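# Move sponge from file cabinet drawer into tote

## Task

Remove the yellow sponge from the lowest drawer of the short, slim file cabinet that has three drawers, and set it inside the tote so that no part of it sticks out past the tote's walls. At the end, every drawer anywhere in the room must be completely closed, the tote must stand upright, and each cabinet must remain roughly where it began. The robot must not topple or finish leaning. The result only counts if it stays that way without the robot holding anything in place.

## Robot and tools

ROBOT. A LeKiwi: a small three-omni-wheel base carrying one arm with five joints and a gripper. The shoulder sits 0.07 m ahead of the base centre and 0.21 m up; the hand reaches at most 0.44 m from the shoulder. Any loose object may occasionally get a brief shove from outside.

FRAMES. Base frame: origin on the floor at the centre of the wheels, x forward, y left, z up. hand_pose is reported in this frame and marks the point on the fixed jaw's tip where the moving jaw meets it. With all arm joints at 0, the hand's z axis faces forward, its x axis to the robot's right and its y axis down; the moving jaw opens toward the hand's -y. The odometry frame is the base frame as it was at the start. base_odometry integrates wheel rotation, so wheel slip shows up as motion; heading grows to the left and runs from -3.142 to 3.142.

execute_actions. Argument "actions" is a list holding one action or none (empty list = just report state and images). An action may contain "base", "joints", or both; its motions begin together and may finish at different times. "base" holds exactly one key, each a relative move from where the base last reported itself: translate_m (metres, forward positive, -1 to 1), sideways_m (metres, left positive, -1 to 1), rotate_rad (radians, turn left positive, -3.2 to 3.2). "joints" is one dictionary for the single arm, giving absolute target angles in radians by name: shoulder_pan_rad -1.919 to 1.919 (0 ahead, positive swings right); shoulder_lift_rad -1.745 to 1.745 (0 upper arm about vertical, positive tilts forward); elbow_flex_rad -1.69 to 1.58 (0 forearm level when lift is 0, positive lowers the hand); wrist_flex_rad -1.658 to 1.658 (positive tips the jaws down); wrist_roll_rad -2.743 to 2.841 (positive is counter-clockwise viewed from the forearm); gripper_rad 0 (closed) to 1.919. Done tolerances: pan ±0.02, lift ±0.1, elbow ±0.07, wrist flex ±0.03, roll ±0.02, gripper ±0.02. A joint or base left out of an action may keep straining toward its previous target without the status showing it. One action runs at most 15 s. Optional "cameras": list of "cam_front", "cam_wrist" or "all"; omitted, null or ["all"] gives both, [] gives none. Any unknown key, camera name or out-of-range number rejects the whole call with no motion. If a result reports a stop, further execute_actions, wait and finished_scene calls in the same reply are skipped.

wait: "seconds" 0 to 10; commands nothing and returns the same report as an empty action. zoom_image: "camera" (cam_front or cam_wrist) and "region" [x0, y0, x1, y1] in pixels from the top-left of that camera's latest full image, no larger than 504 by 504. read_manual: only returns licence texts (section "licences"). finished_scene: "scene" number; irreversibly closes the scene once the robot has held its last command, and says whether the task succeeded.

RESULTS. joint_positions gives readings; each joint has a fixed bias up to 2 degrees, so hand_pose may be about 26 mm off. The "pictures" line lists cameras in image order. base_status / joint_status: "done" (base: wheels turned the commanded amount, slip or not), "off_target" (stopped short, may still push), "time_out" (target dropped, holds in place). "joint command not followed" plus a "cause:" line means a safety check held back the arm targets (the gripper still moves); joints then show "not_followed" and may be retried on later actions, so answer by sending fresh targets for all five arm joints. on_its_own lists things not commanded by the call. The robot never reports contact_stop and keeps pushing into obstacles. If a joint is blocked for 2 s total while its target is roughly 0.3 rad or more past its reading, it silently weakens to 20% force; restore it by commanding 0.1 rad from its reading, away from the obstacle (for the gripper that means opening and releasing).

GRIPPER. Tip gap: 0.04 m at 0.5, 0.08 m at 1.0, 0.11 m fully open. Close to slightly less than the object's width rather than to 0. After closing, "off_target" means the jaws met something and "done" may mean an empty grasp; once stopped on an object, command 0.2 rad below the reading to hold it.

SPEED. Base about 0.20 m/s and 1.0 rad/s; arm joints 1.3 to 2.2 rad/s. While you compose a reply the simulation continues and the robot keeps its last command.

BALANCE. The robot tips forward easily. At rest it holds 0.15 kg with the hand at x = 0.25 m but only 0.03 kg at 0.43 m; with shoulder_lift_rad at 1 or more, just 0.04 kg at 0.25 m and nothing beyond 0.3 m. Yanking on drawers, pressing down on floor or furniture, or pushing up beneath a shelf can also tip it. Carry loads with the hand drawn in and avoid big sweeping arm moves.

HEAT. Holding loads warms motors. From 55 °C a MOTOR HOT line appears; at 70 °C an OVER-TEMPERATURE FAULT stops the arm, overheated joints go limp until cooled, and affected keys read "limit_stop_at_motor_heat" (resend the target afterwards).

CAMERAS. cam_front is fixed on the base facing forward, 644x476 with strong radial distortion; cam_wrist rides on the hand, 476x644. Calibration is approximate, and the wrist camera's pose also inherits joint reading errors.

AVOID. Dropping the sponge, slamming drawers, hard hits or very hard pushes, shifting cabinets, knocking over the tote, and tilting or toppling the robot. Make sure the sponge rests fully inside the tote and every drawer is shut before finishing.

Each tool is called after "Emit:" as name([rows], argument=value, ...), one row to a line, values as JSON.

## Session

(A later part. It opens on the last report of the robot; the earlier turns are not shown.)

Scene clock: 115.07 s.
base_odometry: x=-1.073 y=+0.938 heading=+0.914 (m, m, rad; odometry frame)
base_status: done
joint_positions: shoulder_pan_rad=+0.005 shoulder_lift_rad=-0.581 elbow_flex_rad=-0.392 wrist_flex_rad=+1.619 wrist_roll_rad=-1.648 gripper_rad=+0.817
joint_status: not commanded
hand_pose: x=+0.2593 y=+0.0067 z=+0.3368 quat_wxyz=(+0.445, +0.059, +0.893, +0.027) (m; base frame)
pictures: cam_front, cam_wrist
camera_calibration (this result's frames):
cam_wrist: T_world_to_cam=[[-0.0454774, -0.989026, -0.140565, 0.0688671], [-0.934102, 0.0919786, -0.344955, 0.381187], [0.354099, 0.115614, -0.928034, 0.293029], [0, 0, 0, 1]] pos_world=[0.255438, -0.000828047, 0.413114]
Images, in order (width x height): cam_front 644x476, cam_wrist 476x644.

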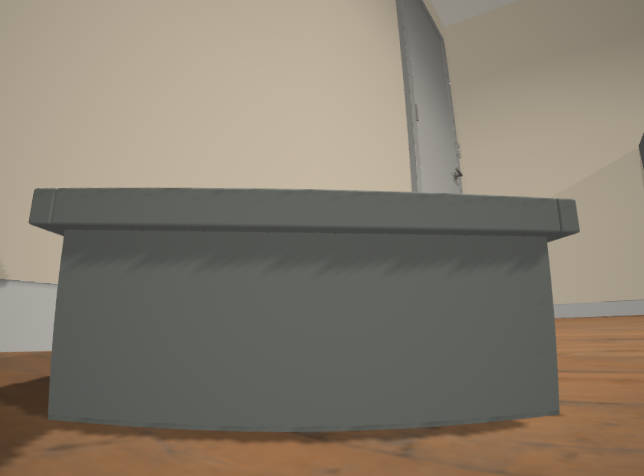

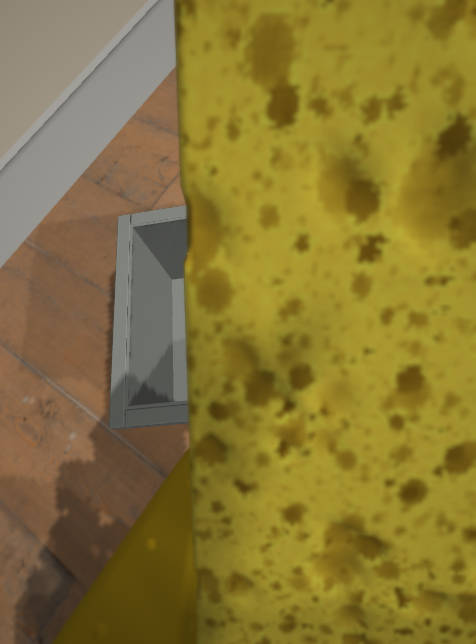

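Emit:
execute_actions([
  {"base":{"translate_m":0.105},"joints":{"shoulder_lift_rad":-0.2,"elbow_flex_rad":-0.15,"wrist_roll_rad":-1.55}},
], cameras=[])

Emit:
execute_actions([
  {"joints":{"shoulder_lift_rad":0.06,"elbow_flex_rad":0.05,"wrist_flex_rad":1.35}},
], cameras=[])

Emit:
execute_actions([
  {"joints":{"shoulder_lift_rad":0.22,"elbow_flex_rad":0.2,"wrist_flex_rad":1.07}},
], cameras=[])

Emit:
execute_actions([
  {"joints":{"shoulder_lift_rad":0.44,"elbow_flex_rad":0.36,"wrist_flex_rad":0.68}},
], cameras=[])

Emit:
execute_actions([
  {"joints":{"gripper_rad":1.25}},
], cameras=[])

Emit:
execute_actions([
  {"joints":{"shoulder_lift_rad":0.2,"elbow_flex_rad":0.2,"wrist_flex_rad":1.1}},
], cameras=[])

Emit:
execute_actions([
  {"joints":{"shoulder_lift_rad":-0.3,"elbow_flex_rad":0.0,"wrist_flex_rad":1.5}},
])

Scene clock: 126.83 s.
base_odometry: x=-1.009 y=+1.021 heading=+0.914 (m, m, rad; odometry frame)
base_status: done
joint_positions: shoulder_pan_rad=+0.005 shoulder_lift_rad=-0.193 elbow_flex_rad=-0.145 wrist_flex_rad=+1.619 wrist_roll_rad=-1.561 gripper_rad=+0.817
joint_status: all done
hand_pose: x=+0.2748 y=+0.0067 z=+0.2206 quat_wxyz=(+0.144, +0.022, +0.989, +0.002) (m; base frame)
pictures: none
No camera images: the call's "cameras" was empty. Leave "cameras" out to get every camera's image.

Scene clock: 127.70 s.
base_odometry: x=-1.009 y=+1.021 heading=+0.914 (m, m, rad; odometry frame)
base_status: not commanded
joint_positions: shoulder_pan_rad=+0.005 shoulder_lift_rad=+0.070 elbow_flex_rad=+0.053 wrist_flex_rad=+1.358 wrist_roll_rad=-1.561 gripper_rad=+0.817
joint_status: all done
hand_pose: x=+0.2823 y=+0.0067 z=+0.1481 quat_wxyz=(+0.045, +0.022, +0.999, +0.001) (m; base frame)
pictures: none
No camera images: the call's "cameras" was empty. Leave "cameras" out to get every camera's image.

Scene clock: 128.57 s.
base_odometry: x=-1.009 y=+1.021 heading=+0.914 (m, m, rad; odometry frame)
base_status: not commanded
joint_positions: shoulder_pan_rad=+0.005 shoulder_lift_rad=+0.232 elbow_flex_rad=+0.202 wrist_flex_rad=+1.076 wrist_roll_rad=-1.561 gripper_rad=+0.817
joint_status: all done
hand_pose: x=+0.2851 y=+0.0066 z=+0.0998 quat_wxyz=(+0.031, +0.022, +0.999, +0.001) (m; base frame)
pictures: none
No camera images: the call's "cameras" was empty. Leave "cameras" out to get every camera's image.

Scene clock: 129.50 s.
base_odometry: x=-1.009 y=+1.021 heading=+0.914 (m, m, rad; odometry frame)
base_status: not commanded
joint_positions: shoulder_pan_rad=+0.005 shoulder_lift_rad=+0.450 elbow_flex_rad=+0.361 wrist_flex_rad=+0.688 wrist_roll_rad=-1.561 gripper_rad=+0.817
joint_status: all done
hand_pose: x=+0.2799 y=+0.0067 z=+0.0438 quat_wxyz=(+0.036, +0.022, +0.999, +0.001) (m; base frame)
pictures: none
No camera images: the call's "cameras" was empty. Leave "cameras" out to get every camera's image.

Scene clock: 130.33 s.
base_odometry: x=-1.009 y=+1.021 heading=+0.914 (m, m, rad; odometry frame)
base_status: not commanded
joint_positions: shoulder_pan_rad=+0.005 shoulder_lift_rad=+0.450 elbow_flex_rad=+0.361 wrist_flex_rad=+0.688 wrist_roll_rad=-1.561 gripper_rad=+1.236
joint_status: all done
hand_pose: x=+0.2799 y=+0.0067 z=+0.0438 quat_wxyz=(+0.036, +0.022, +0.999, +0.001) (m; base frame)
pictures: none
No camera images: the call's "cameras" was empty. Leave "cameras" out to get every camera's image.

Scene clock: 131.30 s.
base_odometry: x=-1.009 y=+1.021 heading=+0.914 (m, m, rad; odometry frame)
base_status: not commanded
joint_positions: shoulder_pan_rad=+0.005 shoulder_lift_rad=+0.249 elbow_flex_rad=+0.229 wrist_flex_rad=+1.093 wrist_roll_rad=-1.561 gripper_rad=+1.237
joint_status: all done
hand_pose: x=+0.2745 y=+0.0067 z=+0.0931 quat_wxyz=(+0.000, +0.022, +1.000, +0.000) (m; base frame)
pictures: none
No camera images: the call's "cameras" was empty. Leave "cameras" out to get every camera's image.

Scene clock: 132.27 s.
base_odometry: x=-1.009 y=+1.021 heading=+0.914 (m, m, rad; odometry frame)
base_status: not commanded
joint_positions: shoulder_pan_rad=+0.005 shoulder_lift_rad=-0.262 elbow_flex_rad=+0.031 wrist_flex_rad=+1.496 wrist_roll_rad=-1.561 gripper_rad=+1.237
joint_status: all done
hand_pose: x=+0.2738 y=+0.0067 z=+0.2077 quat_wxyz=(+0.152, +0.022, +0.988, +0.003) (m; base frame)
pictures: cam_front, cam_wrist
camera_calibration (this result's frames):
cam_wrist: T_world_to_cam=[[-0.0367242, -0.997224, -0.0647788, 0.0332619], [-0.96525, 0.0186142, 0.260664, 0.233387], [-0.258735, 0.0721004, -0.963254, 0.343496], [0, 0, 0, 1]] pos_world=[0.315373, 0.00405906, 0.272193]
Images, in order (width x height): cam_front 644x476, cam_wrist 476x644.

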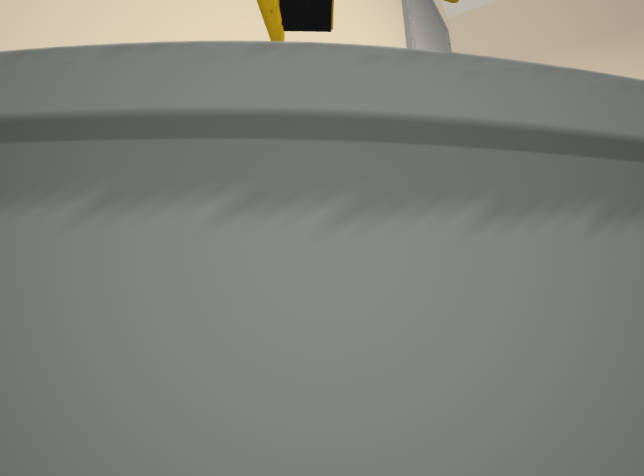

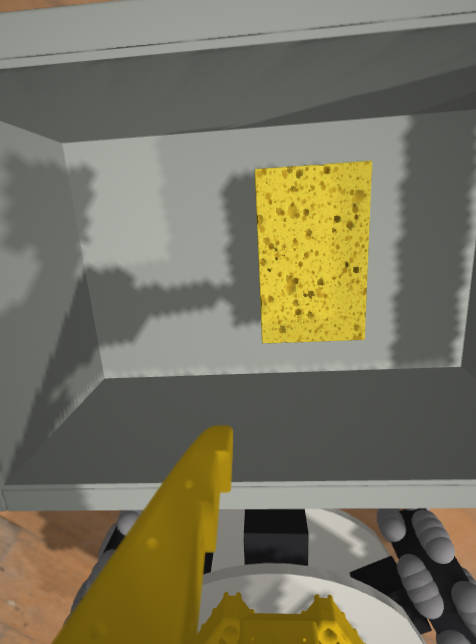

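Emit:
finished_scene(scene=2)

The scene is finished: the task was done.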